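## Task

Take the cardboard box out of whichever drawer holds it (top or middle drawer of one of the two short, narrow three-drawer file cabinets) and set it on the desk. When finished, every drawer in the room must be fully closed, both cabinets must stay roughly where they started, and the robot must be upright and not leaning; a fall or tilt means failure. Anything that stays in place only because the robot is holding it does not count.

## Robot and tools

Robot: a simulated Hello Robot Stretch 3 with a single arm. It has a two-wheeled base (0.33 m long, 0.34 m wide), a mast carrying a lift, and a telescoping arm that reaches out to the robot's right side, so the gripper moves forward or back only when the base drives. Turning in place pivots about the point midway between the wheels, 0.05 m behind the front edge. Stowed (arm in, wrist folded), the turning circle has radius 0.28 m; an unfolded, level wrist sticks out past it.

Frames: the base frame has its origin on the floor between the drive wheels, x forward, y left, z up. The odometry frame is the base frame where the scene began. hand_pose is reported in the base frame, at the point where closed fingertips meet; with all wrist joints at zero its x axis is up, y runs back along the arm to the mast, z points to the rear. Fingertips are round pads 0.04 m wide.

execute_actions: argument "actions" is a list with zero or one action; empty just returns state and pictures. An action may have "base", "joints", or both, plus optional "contact_limits"; its motions begin together. "base" holds exactly one key: translate_m (metres, -1 to 1, relative offset from the base's last reported position, forward positive; no sideways motion) or rotate_rad (radians, -3.2 to 3.2, relative turn in place, counter-clockwise/left positive). "joints" is a dict of absolute targets by name: lift_m 0 to 1.1 (arm height), arm_m 0 to 0.52 (extension), wrist_yaw_rad -1.345 to 4.42 (0 along the arm, positive toward the front, 3.0 folded over the base), wrist_pitch_rad -1.57 to 0.451 (0 level, negative tips fingers down), wrist_roll_rad -2.911 to 2.911, gripper_m -0.089 to 0.179 (larger is wider; actual fingertip gap is 0.007 to 0.025 less, zero below 0.007), head_pan_rad -3.953 to 1.73 (0 ahead, positive left, -1.57 along the arm), head_tilt_rad -1.53 to 0.419 (negative down). Joints left out may keep pushing to an older target. "contact_limits" accepts only arm_m: an effort percent 1 to 100 at which the arm motion halts (contact_stop); lower is softer, too low stops instantly, and it caps holding force until the next action. Optional "cameras": list of head_camera, nav_camera, wrist_camera or all; omitted/null means all, [] means none. Bad keys or values reject the whole call. Each action runs at most 15 s. If a result reports a stop, later motion calls in that same reply are skipped.

wait: seconds 0 to 10; commands nothing and returns state and pictures. zoom_image: camera name and region [x0, y0, x1, y1] in pixels of that camera's latest full image, no larger than 504 by 504. Image sizes: head_camera 896x504, nav_camera 672x504 (fisheye), wrist_camera 644x364. finished_scene: scene = number of the current scene; irreversible, and its result tells whether the goal was met and gives the next task.

Result lines: joint_positions (tolerances: lift and arm ±0.004, gripper ±0.004, yaw and roll ±0.02, pitch ±0.05, head ±0.02). base_status and joint_status: done, off_target (stopped short and may still push), contact_stop, time_out, torque_fault. on_its_own covers uncommanded joints; "held at" is the target being held, not the position. motor_effort: percent of maximum, positive toward larger joint values, bracket = peak of last action; readings carry fixed and random error. Rest efforts outside the normal range suggest pushing or carrying. Positive wheel effort pushes forward. lidar_m: 12 distances from the base origin, 30 degree sectors, first straight ahead then counter-clockwise (4th left, 7th behind, 10th right); plane 0.17 m above floor, range 0.15 to 12 m, "-" nothing seen; misses glass, thin legs, tabletops; own body hides parts of sectors 5, 6, 9, 10. wrist_depth_mm and head_depth_mm: 7x7 grids of median depth in mm (wrist 45 to 1000, head 280 to 4000, head grid is sideways). base_odometry counts wheel turns, including slip; heading -3.142 to 3.142, left positive. turned_by_wheels and turned_by_imu: turn since last result. base_tilt in degrees, forward/right positive, with a constant bias up to about 4. contact_limits line shows limit in force, default and max.

Behaviour: arm and lift halt with contact_stop on firm contact and then go slack until commanded again; a slack lift can sag under load or be pushed up by closing fingers on a surface. Base, wrist and head never auto-stop. Wrist servos under prolonged strain shut off for 10 s (torque_fault). Fast base (0.30 m/s, 1.9 rad/s) only when stowed: lift_m under 0.30, arm_m under 0.03, wrist_yaw_rad over 2.54; otherwise 0.10 m/s and 0.63 rad/s. The robot keeps holding its last command while you think.

Gripper: command a value under the object's width to grasp (lower squeezes harder, but a stall guard eases off); release by going at least 0.02 above the touch value; to re-squeeze send a new value. Readings don't confirm a grasp, so check images.

Self-collision: fold or unfold the wrist only with lift_m 0.32 to 0.95, wrist_pitch_rad -0.4, roll near 0; once folded the lift may drop to 0.25. With yaw below -0.4 keep pitch at -0.5 or lower.

Avoid: pushing the arm into something rigid with the gripper above about 0.45 m (tip risk, worse with higher limits or a repeat push); driving while holding or hooked on something fixed; snagging furniture, especially reversing. If leaning, reverse the last move in small steps, free the gripper, and lower lift_m to about 0.2. Don't drop, slam, or shove things hard, and don't leave drawers or cabinets displaced.

Each tool is called after "Request:" by a JSON object that holds its "op" and its "data".

## Session

Request:
{"op": "execute_actions", "data": {"actions": []}}

Scene clock: 0.00 s.
base_odometry: x=+0.000 y=+0.000 heading=+0.000 (m, m, rad; odometry frame)
turned_by_wheels: +0.000 (rad since the last result)
turned_by_imu: +0.000 (rad since the last result)
base_tilt: forward=+1.3 right=-0.7 (deg)
lidar_m: 1.49 1.88 1.88 2.17 1.42 1.42 2.28 2.41 2.46 2.08 1.79 1.32
head_depth_mm: 1871 1902 1915 1905 1846 1356 1355 / 1954 2059 2069 2079 1868 1474 1475 / 1953 2280 2268 2272 2179 1602 1603 / 1931 2496 2501 2502 2497 2471 2428 / 1922 2395 2380 2358 2340 2291 2293 / 1905 2221 2187 2150 2127 2125 2104 / 1895 2034 2000 1976 1963 1955 1938
base_status: not commanded
joint_positions: lift_m=+0.332 arm_m=-0.002 wrist_yaw_rad=+3.077 wrist_pitch_rad=-0.458 wrist_roll_rad=+0.019 gripper_m=+0.037 head_pan_rad=+0.004 head_tilt_rad=-0.019
joint_status: not commanded
motor_effort: left_wheel=+0 right_wheel=+0 lift_m=+44 arm_m=+0 wrist_yaw_rad=+1 wrist_pitch_rad=+7 wrist_roll_rad=+0 gripper_m=+0 head_pan_rad=+1 head_tilt_rad=+1 (%)
hand_pose: x=-0.0071 y=+0.0762 z=+0.3361 quat_wxyz=(+0.184, +0.700, +0.137, +0.677) (m; base frame)
wrist_depth_mm: - - - - - - - / - - - - - - - / 921 932 - 882 872 854 831 / 769 738 - 722 713 691 691 / 626 614 617 609 620 593 584 / 538 534 542 541 - 511 508 / 470 - - - 454 439 448
pictures: head_camera (sideways: a quarter turn clockwise sets it upright), nav_camera (sideways: a quarter turn counterclockwise sets it upright), wrist_camera
Images, in order (width x height): head_camera 896x504, nav_camera 672x504, wrist_camera 644x364.

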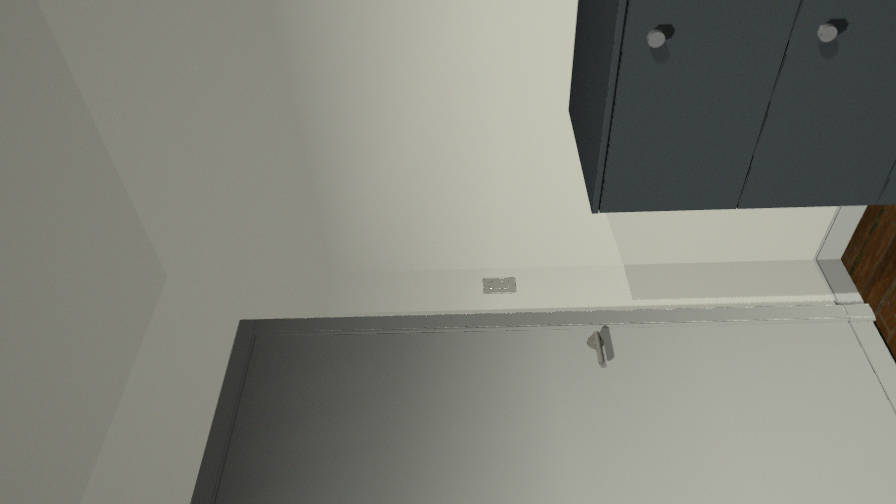

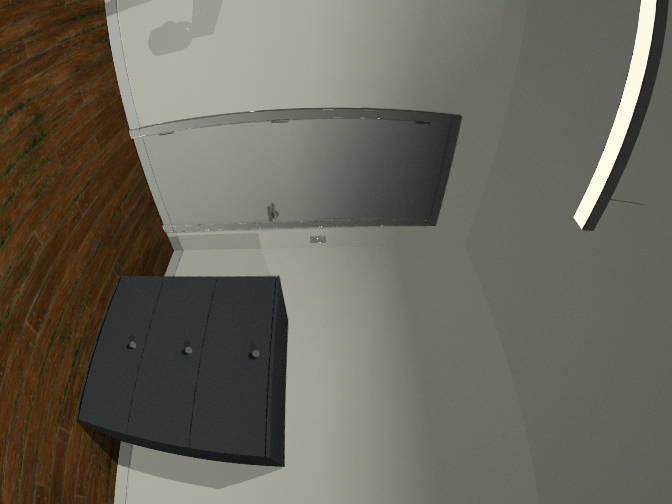

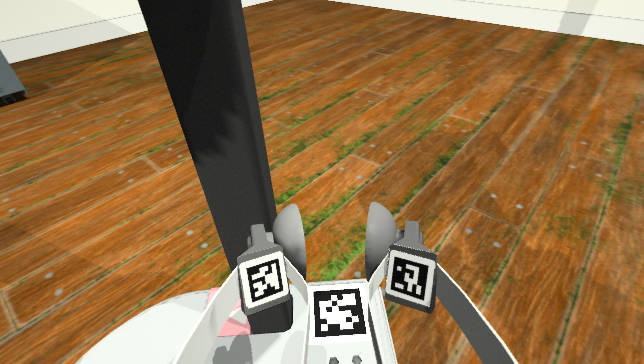

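Request:
{"op": "execute_actions", "data": {"actions": [{"joints": {"head_pan_rad": 1.4, "head_tilt_rad": -0.4}}], "cameras": ["head_camera", "nav_camera"]}}

Request:
{"op": "execute_actions", "data": {"actions": [{"joints": {"head_pan_rad": -1.5, "head_tilt_rad": -0.4}}], "cameras": ["head_camera", "nav_camera"]}}

Request:
{"op": "execute_actions", "data": {"actions": [{"joints": {"head_pan_rad": -3.1, "head_tilt_rad": -0.4}}], "cameras": ["head_camera", "nav_camera"]}}

Scene clock: 4.17 s.
base_odometry: x=+0.000 y=+0.000 heading=+0.000 (m, m, rad; odometry frame)
turned_by_wheels: +0.000 (rad since the last result)
turned_by_imu: -0.001 (rad since the last result)
base_tilt: forward=+1.2 right=-0.6 (deg)
lidar_m: 1.48 1.88 1.88 2.16 1.42 1.42 2.27 2.41 2.46 2.08 1.79 1.33
head_depth_mm: 1667 1748 1842 1956 2078 1893 1513 / 1745 1854 1940 2077 2199 1901 1510 / 1848 1965 2089 2218 2332 1898 1523 / 1981 2081 2204 2371 2446 1917 1529 / 2087 2235 2390 2575 2585 1925 1540 / 2243 2409 2557 2721 2588 1933 1539 / 2215 2324 2403 2480 2487 1933 1546
base_status: not commanded
joint_positions: lift_m=+0.332 arm_m=-0.002 wrist_yaw_rad=+3.077 wrist_pitch_rad=-0.458 wrist_roll_rad=+0.019 gripper_m=+0.037 head_pan_rad=+1.393 head_tilt_rad=-0.395
joint_status: all done
motor_effort: left_wheel=+0(1) right_wheel=+0(0) lift_m=+45(44) arm_m=+0(0) wrist_yaw_rad=+1(1) wrist_pitch_rad=+7(6) wrist_roll_rad=+0(0) gripper_m=+0(1) head_pan_rad=+3(31) head_tilt_rad=-3(24) (%)
hand_pose: x=-0.0071 y=+0.0762 z=+0.3361 quat_wxyz=(+0.184, +0.700, +0.137, +0.677) (m; base frame)
wrist_depth_mm: - - - - - - - / - - - - - - - / 918 911 - 905 880 881 844 / 764 740 - 732 713 698 682 / 633 620 612 595 603 595 580 / 543 532 541 546 - 511 503 / 470 - - - 456 448 444
pictures: head_camera (sideways: a quarter turn clockwise sets it upright), nav_camera (sideways: a quarter turn counterclockwise sets it upright)
Images, in order (width x height): head_camera 896x504, nav_camera 672x504.

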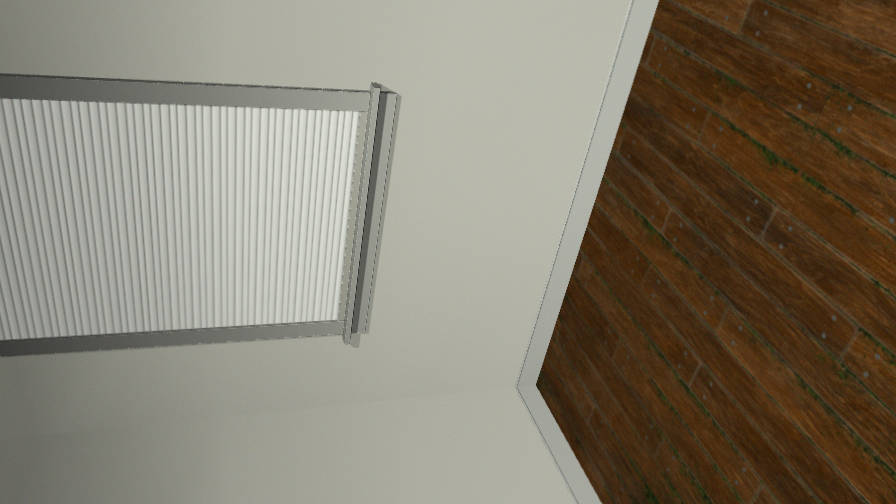

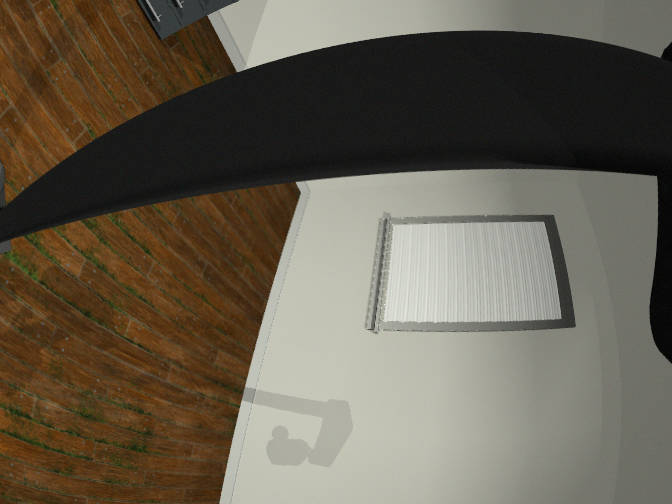

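Scene clock: 6.00 s.
base_odometry: x=+0.000 y=+0.000 heading=+0.000 (m, m, rad; odometry frame)
turned_by_wheels: +0.000 (rad since the last result)
turned_by_imu: +0.000 (rad since the last result)
base_tilt: forward=+1.1 right=-0.7 (deg)
lidar_m: 1.48 1.88 1.88 2.17 1.42 1.42 2.28 2.41 2.46 2.08 1.79 1.33
head_depth_mm: 2774 2946 3162 3295 2543 1893 1509 / 2479 2635 2853 3041 2520 1912 1518 / 2283 2403 2550 2742 2544 1916 1525 / 2085 2216 2323 2467 2516 1926 1529 / 1938 2033 2136 2253 2348 1933 1540 / 1800 1880 1971 2070 2183 1931 1544 / 1675 1756 1841 1910 2008 1944 1541
base_status: not commanded
joint_positions: lift_m=+0.332 arm_m=-0.002 wrist_yaw_rad=+3.077 wrist_pitch_rad=-0.458 wrist_roll_rad=+0.019 gripper_m=+0.037 head_pan_rad=-1.493 head_tilt_rad=-0.395
joint_status: all done
motor_effort: left_wheel=+0(0) right_wheel=+0(0) lift_m=+44(44) arm_m=+0(0) wrist_yaw_rad=+1(1) wrist_pitch_rad=+6(7) wrist_roll_rad=+0(0) gripper_m=+0(0) head_pan_rad=-1(29) head_tilt_rad=-2(2) (%)
hand_pose: x=-0.0071 y=+0.0762 z=+0.3361 quat_wxyz=(+0.184, +0.700, +0.137, +0.677) (m; base frame)
wrist_depth_mm: - - - - - - - / - - - - - - - / 933 920 - 871 870 860 842 / 747 743 - 715 707 700 694 / 631 622 618 605 611 589 582 / 541 533 543 541 - 509 508 / 471 - - - 453 453 441
pictures: head_camera (sideways: a quarter turn clockwise sets it upright), nav_camera (sideways: a quarter turn counterclockwise sets it upright)
Images, in order (width x height): head_camera 896x504, nav_camera 672x504.

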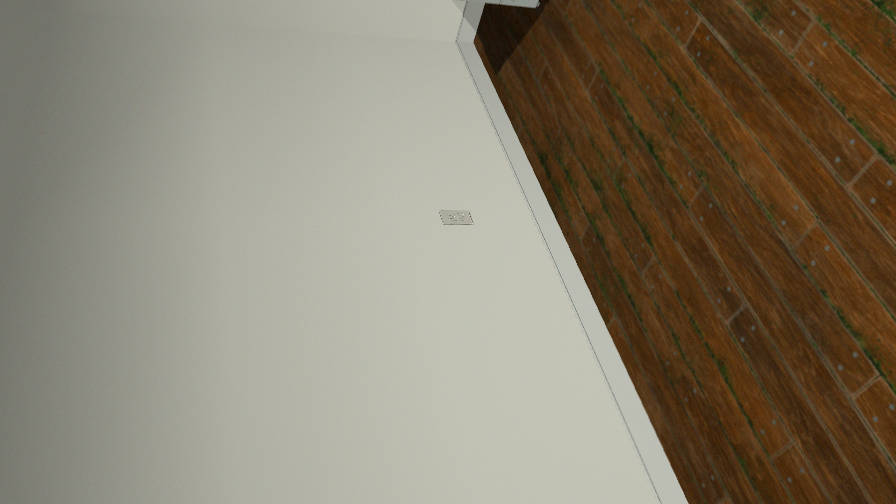

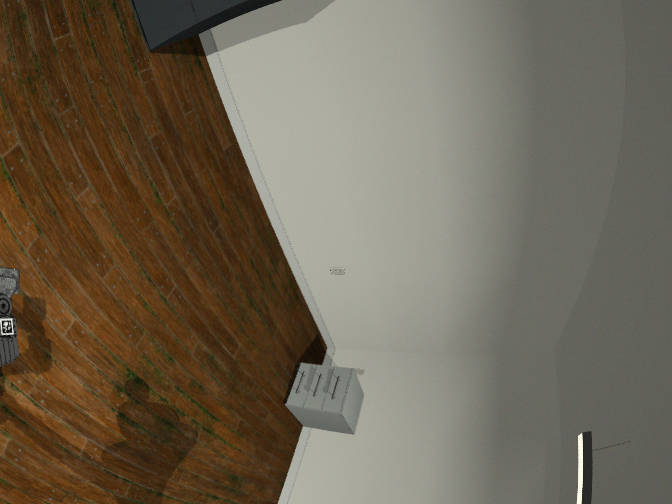

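Scene clock: 7.30 s.
base_odometry: x=+0.000 y=+0.000 heading=+0.000 (m, m, rad; odometry frame)
turned_by_wheels: +0.000 (rad since the last result)
turned_by_imu: +0.000 (rad since the last result)
base_tilt: forward=+1.2 right=-0.7 (deg)
lidar_m: 1.48 1.88 1.88 2.16 1.42 1.42 2.27 2.41 2.46 2.08 1.79 1.33
head_depth_mm: 1959 2066 2165 2278 2332 1890 1510 / 2115 2232 2366 2497 2495 1902 1512 / 2323 2445 2583 2754 2561 1910 1525 / 2558 2697 2887 3101 2571 1930 1533 / 2807 3009 3193 3445 2583 1923 1543 / 2981 3100 3184 3329 2589 1941 1540 / 2784 2906 2954 3155 2619 1942 1547
base_status: not commanded
joint_positions: lift_m=+0.332 arm_m=-0.002 wrist_yaw_rad=+3.077 wrist_pitch_rad=-0.458 wrist_roll_rad=+0.019 gripper_m=+0.037 head_pan_rad=-3.093 head_tilt_rad=-0.395
joint_status: all done
motor_effort: left_wheel=+0(0) right_wheel=+0(0) lift_m=+44(45) arm_m=+1(0) wrist_yaw_rad=+0(1) wrist_pitch_rad=+6(7) wrist_roll_rad=+0(0) gripper_m=+0(0) head_pan_rad=-1(28) head_tilt_rad=-2(2) (%)
hand_pose: x=-0.0071 y=+0.0762 z=+0.3361 quat_wxyz=(+0.184, +0.700, +0.137, +0.677) (m; base frame)
wrist_depth_mm: - - - - - - - / - - - - - - - / 946 922 - 886 872 846 832 / 750 743 - 720 719 702 694 / 620 620 606 600 610 589 585 / 538 539 542 540 - 508 499 / 471 - - - 454 447 445
pictures: head_camera (sideways: a quarter turn clockwise sets it upright), nav_camera (sideways: a quarter turn counterclockwise sets it upright)
Images, in order (width x height): head_camera 896x504, nav_camera 672x504.

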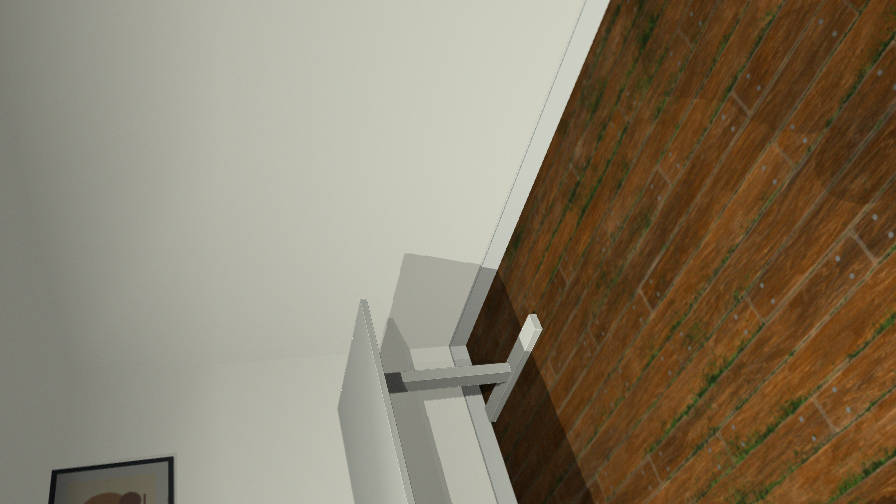

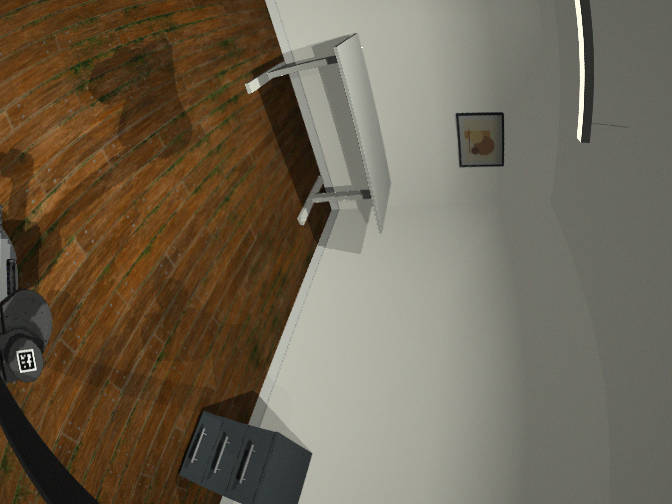

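Request:
{"op": "execute_actions", "data": {"actions": [{"joints": {"head_pan_rad": -3.8, "head_tilt_rad": -0.65}}], "cameras": ["head_camera", "nav_camera"]}}

Scene clock: 12.30 s.
base_odometry: x=+0.000 y=+0.000 heading=+0.000 (m, m, rad; odometry frame)
turned_by_wheels: +0.000 (rad since the last result)
turned_by_imu: -0.001 (rad since the last result)
base_tilt: forward=+1.2 right=-0.6 (deg)
lidar_m: 1.49 1.88 1.88 2.16 1.42 1.42 2.28 2.41 2.46 2.09 1.79 1.33
head_depth_mm: 1670 1824 2021 2191 1871 - - / 1683 1854 2026 2209 1826 1500 1271 / 1702 1877 1901 1662 1786 1500 1273 / 1708 1893 1909 1675 1809 1514 1279 / 1731 1919 2078 2169 1836 1502 1282 / 1754 1927 2156 2310 1851 1510 1284 / 1773 1952 2186 2329 1853 1524 1289
base_status: not commanded
joint_positions: lift_m=+0.332 arm_m=-0.002 wrist_yaw_rad=+3.077 wrist_pitch_rad=-0.458 wrist_roll_rad=+0.019 gripper_m=+0.037 head_pan_rad=-3.793 head_tilt_rad=-0.642
joint_status: all done
motor_effort: left_wheel=+0(0) right_wheel=+0(0) lift_m=+44(44) arm_m=+0(1) wrist_yaw_rad=+1(1) wrist_pitch_rad=+6(7) wrist_roll_rad=+0(0) gripper_m=+0(0) head_pan_rad=-2(26) head_tilt_rad=-3(18) (%)
hand_pose: x=-0.0071 y=+0.0762 z=+0.3361 quat_wxyz=(+0.184, +0.700, +0.137, +0.677) (m; base frame)
wrist_depth_mm: - - - - - - - / - - - - - - - / 944 925 - 891 864 858 847 / 758 755 - 716 703 696 683 / 619 624 604 600 613 587 588 / 536 533 543 550 - 509 501 / 469 - - - 451 448 442
pictures: head_camera (sideways: a quarter turn clockwise sets it upright), nav_camera (sideways: a quarter turn counterclockwise sets it upright)
Images, in order (width x height): head_camera 896x504, nav_camera 672x504.

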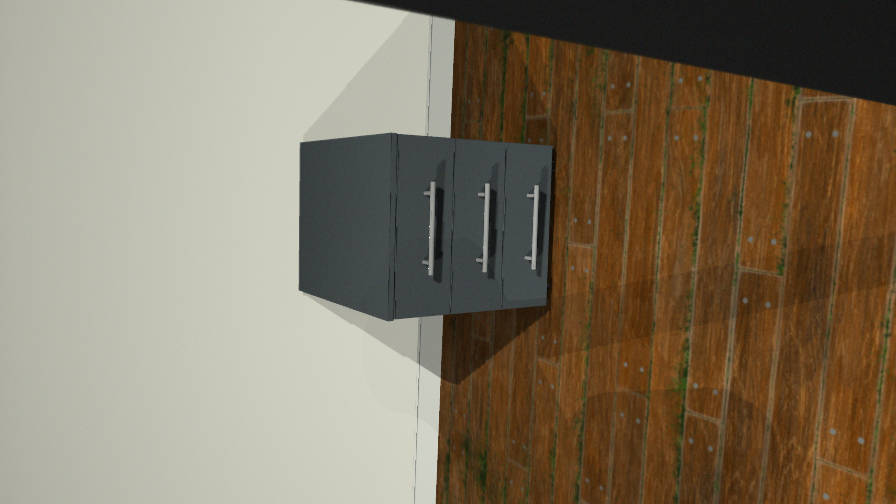

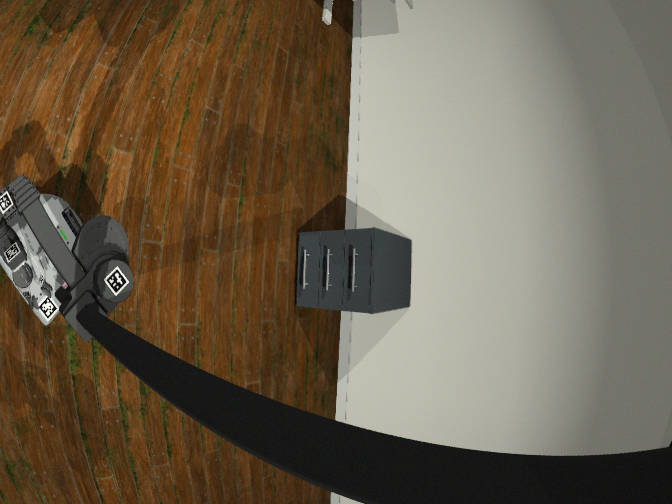

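Request:
{"op": "execute_actions", "data": {"actions": [{"joints": {"lift_m": 0.28, "head_pan_rad": -3.14, "head_tilt_rad": -0.7}}], "cameras": []}}

Request:
{"op": "execute_actions", "data": {"actions": [{"base": {"rotate_rad": -0.78}}], "cameras": []}}

Request:
{"op": "execute_actions", "data": {"actions": [{"base": {"translate_m": -0.53}}], "cameras": ["head_camera"]}}

Scene clock: 39.10 s.
base_odometry: x=+0.000 y=+0.000 heading=+0.000 (m, m, rad; odometry frame)
turned_by_wheels: +0.000 (rad since the last result)
turned_by_imu: -0.001 (rad since the last result)
base_tilt: forward=+1.1 right=-0.6 (deg)
lidar_m: 1.49 1.88 1.88 2.17 1.42 1.42 2.27 2.41 2.46 2.08 1.79 1.33
head_depth_mm: 1893 2065 2261 2133 1723 1440 1238 / 2042 2220 2484 2149 1734 1457 1238 / 2206 2427 2615 2143 1736 1449 1239 / 2387 2666 2783 2164 1740 1453 1245 / 2626 2927 2865 2175 1756 1457 1255 / 2874 3200 2826 2180 1752 1458 1249 / 2824 3030 2910 2200 1754 1473 1257
base_status: not commanded
joint_positions: lift_m=+0.280 arm_m=-0.002 wrist_yaw_rad=+3.077 wrist_pitch_rad=-0.459 wrist_roll_rad=+0.019 gripper_m=+0.037 head_pan_rad=-3.147 head_tilt_rad=-0.691
joint_status: all done
motor_effort: left_wheel=+0(0) right_wheel=+0(0) lift_m=+38(38) arm_m=+0(0) wrist_yaw_rad=+1(1) wrist_pitch_rad=+7(6) wrist_roll_rad=+0(0) gripper_m=+0(0) head_pan_rad=+3(25) head_tilt_rad=-4(9) (%)
hand_pose: x=-0.0071 y=+0.0761 z=+0.2838 quat_wxyz=(+0.185, +0.699, +0.137, +0.677) (m; base frame)
wrist_depth_mm: - - - - - - - / - - - - - - 963 / 841 805 - 780 770 765 764 / 653 654 - 641 625 627 603 / 550 549 543 539 539 518 517 / 479 499 - - - 459 447 / 429 - - - 399 397 394
pictures: none
No camera images: the call's "cameras" was empty. Leave "cameras" out to get every camera's image.

Scene clock: 40.87 s.
base_odometry: x=+0.000 y=+0.000 heading=-0.780 (m, m, rad; odometry frame)
turned_by_wheels: -0.780 (rad since the last result)
turned_by_imu: -0.765 (rad since the last result)
base_tilt: forward=+1.2 right=-0.6 (deg)
lidar_m: 1.33 1.35 1.95 1.88 1.96 2.04 1.42 2.04 2.81 2.41 2.45 1.85
head_depth_mm: 1732 1919 2148 2140 1719 1442 1236 / 1733 1909 2150 2150 1734 1444 1243 / 1722 1912 2137 2157 1736 1444 1242 / 1725 1907 1707 1723 1746 1449 1246 / 1718 1915 1722 1723 1745 1458 1252 / 1708 1907 2018 2043 1755 1460 1252 / 1710 1895 2129 2204 1754 1462 1251
base_status: done
joint_positions: lift_m=+0.280 arm_m=-0.002 wrist_yaw_rad=+3.077 wrist_pitch_rad=-0.459 wrist_roll_rad=+0.019 gripper_m=+0.037 head_pan_rad=-3.147 head_tilt_rad=-0.692
joint_status: not commanded
motor_effort: left_wheel=+3(9) right_wheel=-2(5) lift_m=+39(38) arm_m=-1(1) wrist_yaw_rad=+0(1) wrist_pitch_rad=+7(7) wrist_roll_rad=+0(0) gripper_m=+0(0) head_pan_rad=+2(2) head_tilt_rad=-4(3) (%)
hand_pose: x=-0.0071 y=+0.0761 z=+0.2838 quat_wxyz=(+0.185, +0.699, +0.137, +0.677) (m; base frame)
wrist_depth_mm: - - - - - - - / - - - - - - 969 / 846 828 - 797 769 767 763 / 662 665 - 633 618 614 610 / 559 550 544 550 545 526 519 / 472 497 - - - 453 451 / 429 - - - 401 397 394
pictures: none
No camera images: the call's "cameras" was empty. Leave "cameras" out to get every camera's image.

Scene clock: 44.27 s.
base_odometry: x=-0.377 y=+0.373 heading=-0.780 (m, m, rad; odometry frame)
turned_by_wheels: +0.000 (rad since the last result)
turned_by_imu: -0.003 (rad since the last result)
base_tilt: forward=+1.1 right=-0.7 (deg)
lidar_m: 1.85 1.89 1.95 1.88 1.95 1.50 0.89 0.92 2.06 2.40 2.68 2.41
head_depth_mm: 1258 1388 1562 1771 1716 1434 1235 / 1249 1390 1555 1771 1727 1436 1239 / 1251 1391 1551 1741 1685 1445 1245 / 1247 1377 1520 1286 1242 1397 1246 / 1246 1374 1523 1301 1230 1392 1250 / 1247 1382 1527 1302 1221 1394 1253 / 1244 1377 1546 1718 1707 1461 1255
base_status: done
joint_positions: lift_m=+0.280 arm_m=-0.002 wrist_yaw_rad=+3.077 wrist_pitch_rad=-0.459 wrist_roll_rad=+0.019 gripper_m=+0.037 head_pan_rad=-3.147 head_tilt_rad=-0.692
joint_status: not commanded
motor_effort: left_wheel=+3(6) right_wheel=-2(7) lift_m=+39(39) arm_m=-1(0) wrist_yaw_rad=+1(1) wrist_pitch_rad=+7(7) wrist_roll_rad=+0(0) gripper_m=+1(1) head_pan_rad=+2(3) head_tilt_rad=-4(3) (%)
hand_pose: x=-0.0071 y=+0.0761 z=+0.2838 quat_wxyz=(+0.185, +0.699, +0.137, +0.677) (m; base frame)
wrist_depth_mm: - - - - - - - / - - - - - - 959 / 831 824 - 794 782 759 757 / 660 666 - 637 627 626 617 / 560 550 541 533 550 524 520 / 481 490 - - - 454 443 / 431 - - - 399 396 397
pictures: head_camera (sideways: a quarter turn clockwise sets it upright)
Images, in order (width x height): head_camera 896x504.

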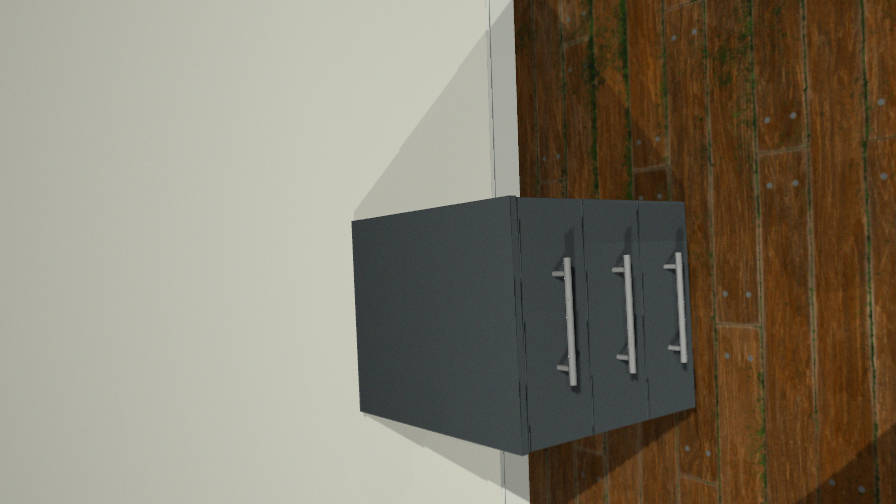

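Request:
{"op": "execute_actions", "data": {"actions": [{"base": {"rotate_rad": -1.61}, "joints": {"head_pan_rad": -1.57, "head_tilt_rad": -0.8}}], "cameras": ["head_camera"]}}

Request:
{"op": "execute_actions", "data": {"actions": [{"joints": {"lift_m": 0.36, "wrist_pitch_rad": -0.4}}], "cameras": []}}

Request:
{"op": "execute_actions", "data": {"actions": [{"joints": {"wrist_yaw_rad": 0.0}}], "cameras": []}}

Request:
{"op": "execute_actions", "data": {"actions": [{"joints": {"wrist_pitch_rad": 0.0, "wrist_roll_rad": 1.57, "gripper_m": 0.08}}]}}

Scene clock: 49.20 s.
base_odometry: x=-0.377 y=+0.373 heading=-2.390 (m, m, rad; odometry frame)
turned_by_wheels: -1.610 (rad since the last result)
turned_by_imu: -1.579 (rad since the last result)
base_tilt: forward=+1.2 right=-0.7 (deg)
lidar_m: 2.40 2.69 2.42 1.85 1.88 1.96 1.88 1.94 1.51 0.89 0.92 2.00
head_depth_mm: 1283 1452 1659 1839 1581 1353 1182 / 1279 1446 1657 1842 1589 1360 1189 / 1276 1440 1646 1837 1594 1361 1191 / 1268 1430 1481 1207 1379 1370 1195 / 1265 1424 1427 1177 1376 1371 1196 / 1258 1422 1439 1180 1350 1366 1200 / 1248 1406 1577 1750 1607 1382 1203
base_status: done
joint_positions: lift_m=+0.280 arm_m=-0.002 wrist_yaw_rad=+3.077 wrist_pitch_rad=-0.459 wrist_roll_rad=+0.019 gripper_m=+0.037 head_pan_rad=-1.577 head_tilt_rad=-0.791
joint_status: all done
motor_effort: left_wheel=+2(10) right_wheel=-2(7) lift_m=+39(39) arm_m=-1(1) wrist_yaw_rad=+1(1) wrist_pitch_rad=+7(7) wrist_roll_rad=+0(0) gripper_m=+0(0) head_pan_rad=+3(31) head_tilt_rad=-4(14) (%)
hand_pose: x=-0.0071 y=+0.0761 z=+0.2838 quat_wxyz=(+0.185, +0.699, +0.137, +0.677) (m; base frame)
wrist_depth_mm: - - - - - - - / - - - - - - 962 / 820 819 - 779 760 765 759 / 666 664 - 635 630 622 607 / 558 550 543 548 542 520 515 / 477 498 - - - 451 449 / 427 - - - 401 399 394
pictures: head_camera (sideways: a quarter turn clockwise sets it upright)
Images, in order (width x height): head_camera 896x504.

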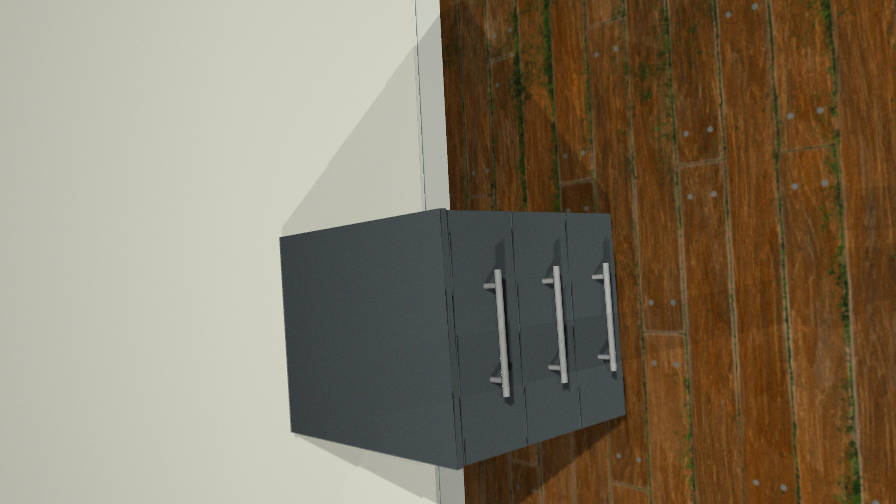

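Scene clock: 50.77 s.
base_odometry: x=-0.377 y=+0.373 heading=-2.390 (m, m, rad; odometry frame)
turned_by_wheels: +0.000 (rad since the last result)
turned_by_imu: +0.000 (rad since the last result)
base_tilt: forward=+1.1 right=-0.7 (deg)
lidar_m: 2.40 2.69 2.42 1.84 1.88 1.96 1.88 1.94 1.51 0.89 0.92 2.00
head_depth_mm: 1282 1451 1662 1838 1572 1351 1182 / 1280 1442 1661 1844 1584 1354 1188 / 1273 1431 1640 1833 1586 1359 1190 / 1271 1427 1473 1201 1388 1372 1193 / 1263 1418 1429 1178 1368 1370 1196 / 1259 1411 1441 1180 1349 1374 1202 / 1251 1399 1576 1741 1612 1372 1197
base_status: not commanded
joint_positions: lift_m=+0.360 arm_m=-0.002 wrist_yaw_rad=+3.077 wrist_pitch_rad=-0.419 wrist_roll_rad=+0.019 gripper_m=+0.037 head_pan_rad=-1.577 head_tilt_rad=-0.791
joint_status: all done
motor_effort: left_wheel=+3(3) right_wheel=-3(2) lift_m=+50(52) arm_m=-1(2) wrist_yaw_rad=+1(1) wrist_pitch_rad=+9(11) wrist_roll_rad=+0(0) gripper_m=+0(0) head_pan_rad=+3(3) head_tilt_rad=-4(4) (%)
hand_pose: x=-0.0068 y=+0.0812 z=+0.3722 quat_wxyz=(+0.171, +0.702, +0.123, +0.680) (m; base frame)
wrist_depth_mm: - - - - - - - / - - - - - - - / - - - - - 969 960 / 840 820 - 814 796 789 764 / 693 687 674 657 684 643 638 / 590 583 582 569 - 563 559 / 513 516 - - 491 490 481
pictures: none
No camera images: the call's "cameras" was empty. Leave "cameras" out to get every camera's image.

Scene clock: 53.30 s.
base_odometry: x=-0.377 y=+0.373 heading=-2.390 (m, m, rad; odometry frame)
turned_by_wheels: +0.000 (rad since the last result)
turned_by_imu: +0.000 (rad since the last result)
base_tilt: forward=+1.2 right=-0.7 (deg)
lidar_m: 2.40 2.69 2.43 1.85 1.88 1.97 1.88 1.94 1.51 0.89 0.91 2.00
head_depth_mm: 1284 1447 1658 1841 1567 1352 1183 / 1278 1442 1654 1847 1584 1351 1186 / 1272 1435 1641 1828 1591 1364 1191 / 1268 1428 1476 1207 1389 1365 1194 / 1265 1424 1428 1175 1373 1373 1193 / 1259 1416 1431 1183 1351 1371 1200 / 1251 1410 1579 1751 1605 1374 1204
base_status: not commanded
joint_positions: lift_m=+0.360 arm_m=-0.002 wrist_yaw_rad=+0.003 wrist_pitch_rad=-0.419 wrist_roll_rad=+0.019 gripper_m=+0.037 head_pan_rad=-1.577 head_tilt_rad=-0.791
joint_status: all done
motor_effort: left_wheel=+3(3) right_wheel=-2(2) lift_m=+50(50) arm_m=-1(1) wrist_yaw_rad=-1(2) wrist_pitch_rad=+9(9) wrist_roll_rad=+0(0) gripper_m=+0(0) head_pan_rad=+3(3) head_tilt_rad=-3(4) (%)
hand_pose: x=-0.0209 y=-0.3668 z=+0.3722 quat_wxyz=(+0.686, +0.147, -0.698, -0.148) (m; base frame)
wrist_depth_mm: - 582 584 592 - - - / - 657 617 643 - - - / - - 710 710 - - 981 / 845 830 758 777 799 787 771 / 691 689 682 664 677 649 635 / 596 579 588 570 - 559 553 / 513 510 502 497 495 487 485
pictures: none
No camera images: the call's "cameras" was empty. Leave "cameras" out to get every camera's image.

Scene clock: 54.73 s.
base_odometry: x=-0.377 y=+0.373 heading=-2.390 (m, m, rad; odometry frame)
turned_by_wheels: +0.000 (rad since the last result)
turned_by_imu: +0.000 (rad since the last result)
base_tilt: forward=+1.2 right=-0.7 (deg)
lidar_m: 2.41 2.69 2.42 1.85 1.88 1.97 1.88 1.93 1.51 0.89 0.92 2.00
head_depth_mm: 1283 1447 1667 1844 1578 1354 1184 / 1280 1433 1663 1844 1581 1353 1186 / 1271 1439 1642 1833 1592 1358 1191 / 1269 1429 1472 1206 1382 1367 1195 / 1260 1422 1427 1176 1367 1371 1194 / 1256 1412 1437 1182 1356 1375 1199 / 1253 1404 1584 1751 1607 1371 1199
base_status: not commanded
joint_positions: lift_m=+0.360 arm_m=-0.002 wrist_yaw_rad=+0.002 wrist_pitch_rad=-0.023 wrist_roll_rad=+1.568 gripper_m=+0.080 head_pan_rad=-1.577 head_tilt_rad=-0.791
joint_status: all done
motor_effort: left_wheel=+3(2) right_wheel=-2(2) lift_m=+50(50) arm_m=+0(1) wrist_yaw_rad=-2(1) wrist_pitch_rad=+11(11) wrist_roll_rad=+0(2) gripper_m=+0(79) head_pan_rad=+3(3) head_tilt_rad=-4(4) (%)
hand_pose: x=-0.0207 y=-0.3982 z=+0.4682 quat_wxyz=(+0.002, +0.001, -1.000, -0.012) (m; base frame)
wrist_depth_mm: - - - - - 791 542 / - - - - - 784 540 / - - - 645 639 648 548 / - - - 651 664 666 544 / - - - 678 675 674 548 / - - - 695 704 702 549 / - - - - - 859 542
pictures: head_camera (sideways: a quarter turn clockwise sets it upright), nav_camera (sideways: a quarter turn counterclockwise sets it upright), wrist_camera
Images, in order (width x height): head_camera 896x504, nav_camera 672x504, wrist_camera 644x364.

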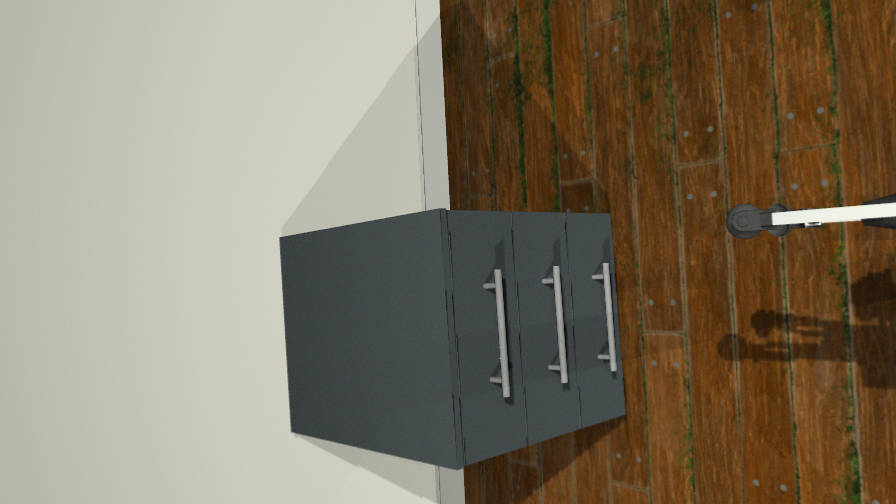

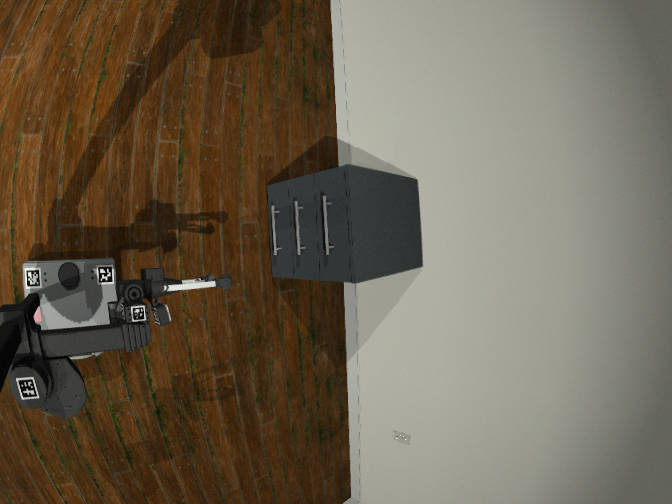

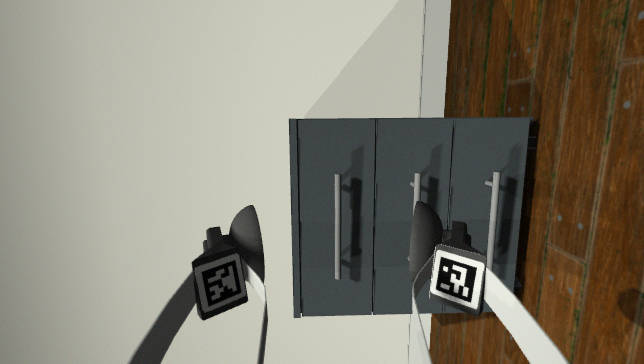

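Request:
{"op": "execute_actions", "data": {"actions": [{"base": {"translate_m": 0.145}, "joints": {"lift_m": 0.315, "arm_m": 0.3, "wrist_pitch_rad": 0.02}}], "cameras": ["head_camera", "wrist_camera"]}}

Scene clock: 72.40 s.
base_odometry: x=-0.483 y=+0.274 heading=-2.389 (m, m, rad; odometry frame)
turned_by_wheels: +0.000 (rad since the last result)
turned_by_imu: +0.000 (rad since the last result)
base_tilt: forward=+1.3 right=-0.6 (deg)
lidar_m: 2.26 2.57 2.42 1.88 1.90 2.11 2.02 2.09 1.51 0.89 1.48 2.00
head_depth_mm: 1283 1452 1654 1842 1584 1355 1184 / 1283 1441 1658 1800 1578 1360 1196 / 1268 1434 1414 1204 1390 - 1191 / 1264 1421 1422 1180 1367 1334 1191 / 1268 1421 1425 1184 1352 1374 1197 / 1252 1418 1586 1791 1597 1369 1197 / 1252 1402 1602 1820 1608 1372 1201
base_status: done
joint_positions: lift_m=+0.315 arm_m=+0.300 wrist_yaw_rad=+0.002 wrist_pitch_rad=-0.002 wrist_roll_rad=+1.569 gripper_m=+0.080 head_pan_rad=-1.577 head_tilt_rad=-0.791
joint_status: all done
motor_effort: left_wheel=+2(8) right_wheel=-2(3) lift_m=+39(43) arm_m=+5(6) wrist_yaw_rad=-1(2) wrist_pitch_rad=+10(11) wrist_roll_rad=+0(1) gripper_m=+1(1) head_pan_rad=+3(3) head_tilt_rad=-4(4) (%)
hand_pose: x=-0.0209 y=-0.7009 z=+0.4290 quat_wxyz=(+0.001, +0.001, -1.000, -0.001) (m; base frame)
wrist_depth_mm: 815 819 323 323 323 323 325 / 846 849 832 331 333 331 332 / 877 870 851 340 338 336 342 / 880 882 879 346 350 349 353 / 899 933 907 359 362 358 360 / 946 951 372 366 369 369 373 / 979 - 988 379 381 378 382
pictures: head_camera (sideways: a quarter turn clockwise sets it upright), wrist_camera
Images, in order (width x height): head_camera 896x504, wrist_camera 644x364.

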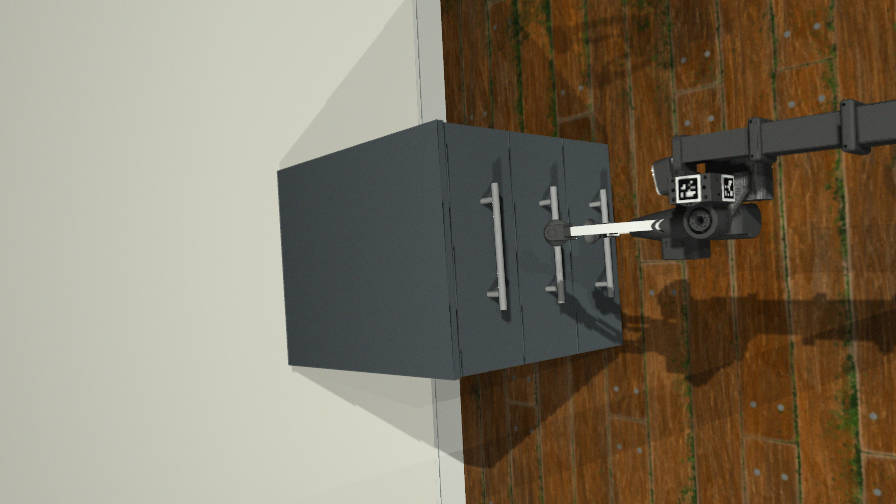

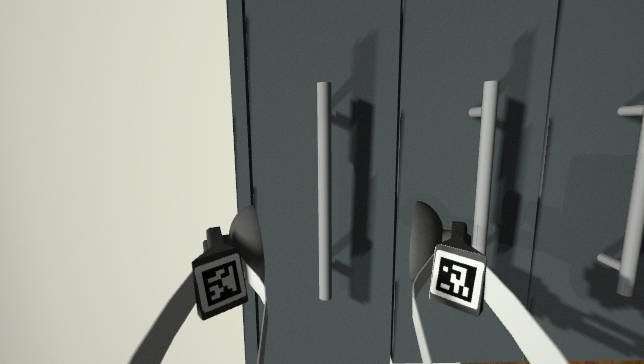

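Request:
{"op": "execute_actions", "data": {"actions": [{"joints": {"lift_m": 0.32, "arm_m": 0.44, "gripper_m": 0.06}, "contact_limits": {"arm_m": 20}}], "cameras": ["head_camera", "wrist_camera"]}}

Scene clock: 83.10 s.
base_odometry: x=-0.483 y=+0.274 heading=-2.389 (m, m, rad; odometry frame)
turned_by_wheels: +0.000 (rad since the last result)
turned_by_imu: -0.001 (rad since the last result)
base_tilt: forward=+1.1 right=-0.6 (deg)
lidar_m: 2.26 2.56 2.43 1.87 1.89 2.12 2.02 2.09 1.50 0.89 1.48 2.00
head_depth_mm: 1283 1449 1659 1837 1578 1353 1180 / 1272 1438 1645 1801 1584 1359 1194 / 1271 1435 1413 1201 1310 1331 1190 / 1266 1427 1420 1177 1307 1364 1193 / 1261 1424 1426 1184 1365 1367 1194 / 1255 1416 1578 1803 1606 1373 1203 / 1245 1404 1601 1827 1608 1384 1200
base_status: not commanded
joint_positions: lift_m=+0.320 arm_m=+0.440 wrist_yaw_rad=+0.002 wrist_pitch_rad=-0.002 wrist_roll_rad=+1.569 gripper_m=+0.060 head_pan_rad=-1.577 head_tilt_rad=-0.791
joint_status: all done
motor_effort: left_wheel=+3(2) right_wheel=-2(2) lift_m=+50(52) arm_m=+4(10) wrist_yaw_rad=+0(1) wrist_pitch_rad=+10(10) wrist_roll_rad=+0(0) gripper_m=+0(73) head_pan_rad=+3(3) head_tilt_rad=-4(4) (%)
contact_limits: arm_m 20 (drawing in: default 27, maximum 44; extending or still: default 36, maximum 59)
hand_pose: x=-0.0209 y=-0.8409 z=+0.4337 quat_wxyz=(+0.001, +0.001, -1.000, -0.001) (m; base frame)
wrist_depth_mm: 699 688 192 192 193 194 194 / 714 721 197 195 198 198 197 / 724 737 202 200 202 202 202 / 760 763 206 206 207 208 207 / 779 781 211 211 213 214 214 / 804 808 221 219 221 220 220 / 835 818 225 224 226 226 224
pictures: head_camera (sideways: a quarter turn clockwise sets it upright), wrist_camera
Images, in order (width x height): head_camera 896x504, wrist_camera 644x364.

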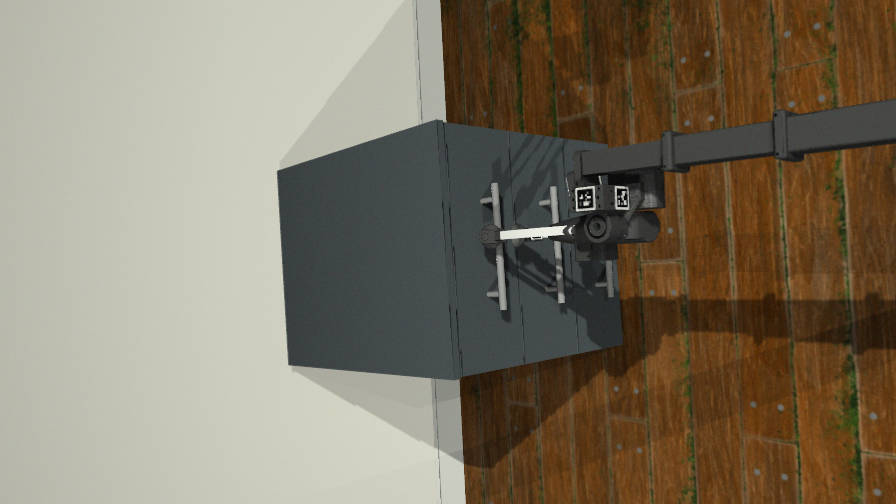

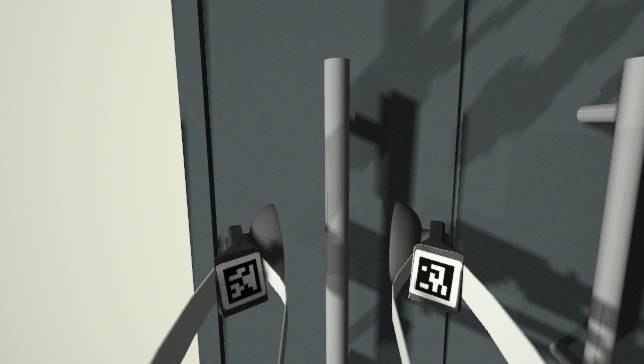

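Request:
{"op": "execute_actions", "data": {"actions": [{"joints": {"arm_m": 0.45, "gripper_m": -0.03}, "contact_limits": {"arm_m": 20}}], "cameras": ["head_camera", "wrist_camera"]}}

Scene clock: 86.13 s.
base_odometry: x=-0.483 y=+0.274 heading=-2.389 (m, m, rad; odometry frame)
turned_by_wheels: +0.000 (rad since the last result)
turned_by_imu: -0.001 (rad since the last result)
base_tilt: forward=+1.2 right=-0.7 (deg)
lidar_m: 2.26 2.57 2.42 1.88 1.89 2.12 2.02 2.09 1.50 0.89 1.49 2.00
head_depth_mm: 1277 1446 1660 1837 1575 1354 1180 / 1281 1443 1649 1800 1585 1356 1195 / 1268 1429 1415 1201 1311 1336 1188 / 1265 1424 1417 1178 1303 1362 1197 / 1260 1422 1425 1188 1357 1366 1198 / 1252 1417 1577 1784 1610 1372 1198 / 1251 1409 1601 1821 1611 1373 1203
base_status: not commanded
joint_positions: lift_m=+0.320 arm_m=+0.450 wrist_yaw_rad=+0.001 wrist_pitch_rad=-0.006 wrist_roll_rad=+1.574 gripper_m=-0.029 head_pan_rad=-1.577 head_tilt_rad=-0.791
joint_status: all done
motor_effort: left_wheel=+3(2) right_wheel=-2(2) lift_m=+50(50) arm_m=+4(5) wrist_yaw_rad=+0(0) wrist_pitch_rad=+13(13) wrist_roll_rad=-2(3) gripper_m=-17(90) head_pan_rad=+3(3) head_tilt_rad=-4(4) (%)
contact_limits: arm_m 20 (drawing in: default 27, maximum 44; extending or still: default 36, maximum 59)
hand_pose: x=-0.0212 y=-0.8508 z=+0.4325 quat_wxyz=(-0.001, +0.000, -1.000, -0.004) (m; base frame)
wrist_depth_mm: 677 675 183 183 184 184 185 / 698 697 186 187 188 190 190 / 715 718 192 192 194 194 194 / 738 743 197 197 198 199 199 / 769 775 202 - 204 205 204 / 803 790 207 - 212 210 210 / 820 816 214 214 215 216 216
pictures: head_camera (sideways: a quarter turn clockwise sets it upright), wrist_camera
Images, in order (width x height): head_camera 896x504, wrist_camera 644x364.

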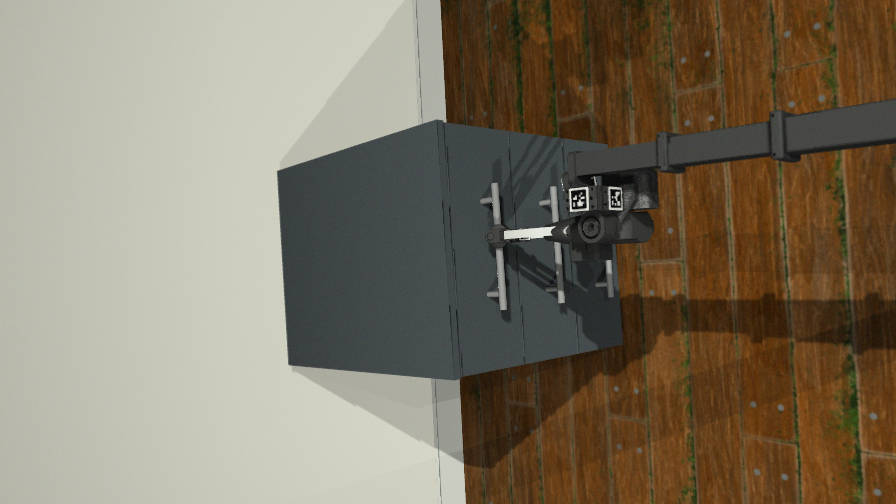

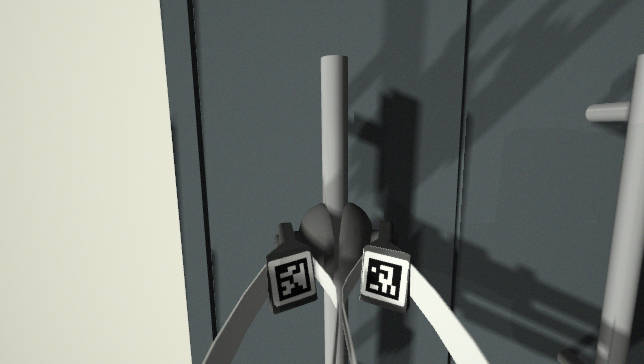

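Request:
{"op": "zoom_image", "data": {"camera": "wrist_camera", "region": [260, 170, 420, 330]}}

Request:
{"op": "zoom_image", "data": {"camera": "head_camera", "region": [440, 170, 620, 320]}}

Region (260, 170, 420, 330) of wrist_camera's 644x364 image, scaled by 3.150.

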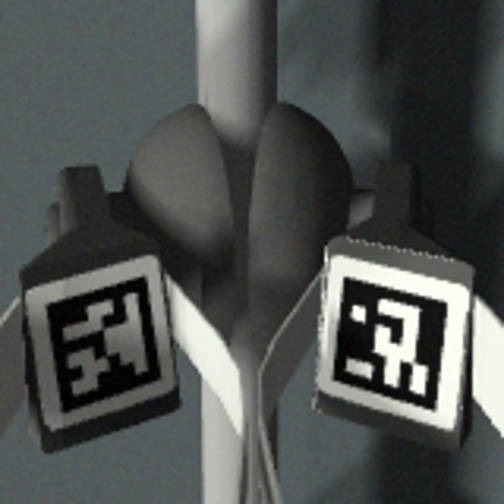

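Region (440, 170, 620, 320) of head_camera's 896x504 image, scaled by 2.800, with more detail than that image has.

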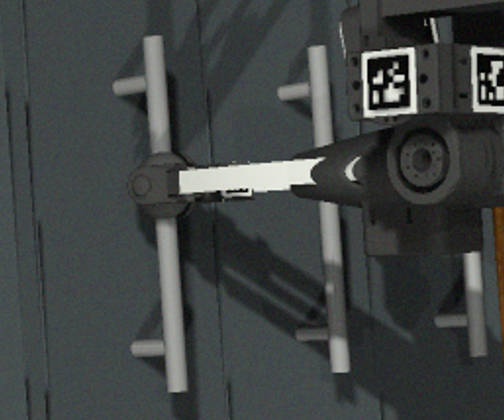

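The pad sits over the bar, so I'll try a short pull.

Request:
{"op": "execute_actions", "data": {"actions": [{"joints": {"arm_m": 0.40}}], "cameras": ["head_camera", "wrist_camera"]}}

Scene clock: 89.77 s.
base_odometry: x=-0.483 y=+0.274 heading=-2.389 (m, m, rad; odometry frame)
turned_by_wheels: +0.000 (rad since the last result)
turned_by_imu: -0.001 (rad since the last result)
base_tilt: forward=+1.2 right=-0.7 (deg)
lidar_m: 2.26 2.57 2.42 1.87 1.88 2.11 2.02 2.09 1.51 0.89 1.48 2.00
head_depth_mm: 1285 1447 1666 1835 1579 1356 1183 / 1278 1438 1652 1796 1576 1358 1198 / 1270 1429 1411 1200 1349 1340 1191 / 1267 1428 1423 1177 1306 1351 1197 / 1262 1420 1431 1185 1358 1374 1197 / 1254 1410 1587 1803 1607 1373 1199 / 1247 1403 1599 1816 1604 1378 1197
base_status: not commanded
joint_positions: lift_m=+0.320 arm_m=+0.400 wrist_yaw_rad=+0.001 wrist_pitch_rad=-0.003 wrist_roll_rad=+1.574 gripper_m=-0.029 head_pan_rad=-1.577 head_tilt_rad=-0.791
joint_status: all done
motor_effort: left_wheel=+2(3) right_wheel=-2(3) lift_m=+50(49) arm_m=-4(6) wrist_yaw_rad=+1(1) wrist_pitch_rad=+11(13) wrist_roll_rad=-3(3) gripper_m=-13(17) head_pan_rad=+3(3) head_tilt_rad=-4(4) (%)
hand_pose: x=-0.0212 y=-0.8014 z=+0.4333 quat_wxyz=(-0.001, +0.000, -1.000, -0.002) (m; base frame)
wrist_depth_mm: 729 731 229 229 230 230 232 / 751 742 235 233 235 235 237 / 761 774 240 239 241 242 241 / 796 795 248 247 247 248 248 / 811 808 256 251 256 256 255 / 843 852 262 - 262 262 264 / 882 877 867 268 270 269 271
pictures: head_camera (sideways: a quarter turn clockwise sets it upright), wrist_camera
Images, in order (width x height): head_camera 896x504, wrist_camera 644x364.

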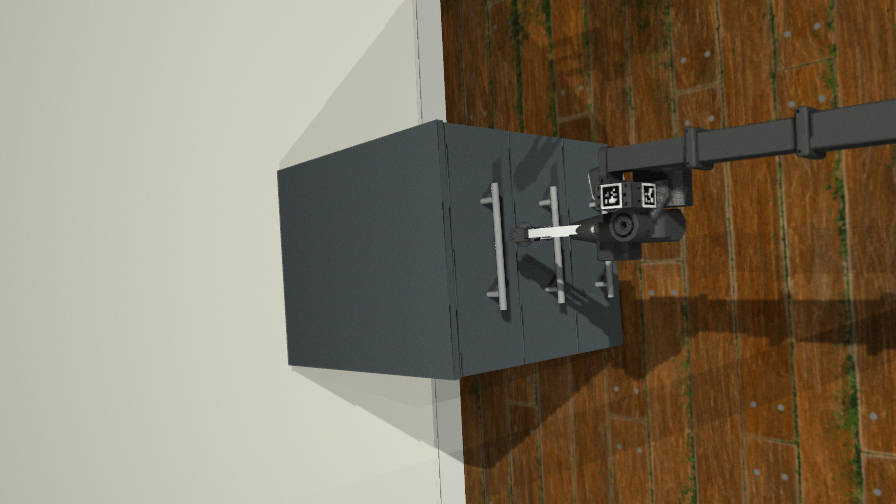

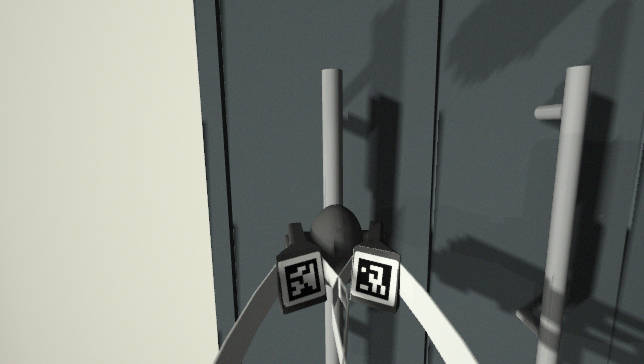

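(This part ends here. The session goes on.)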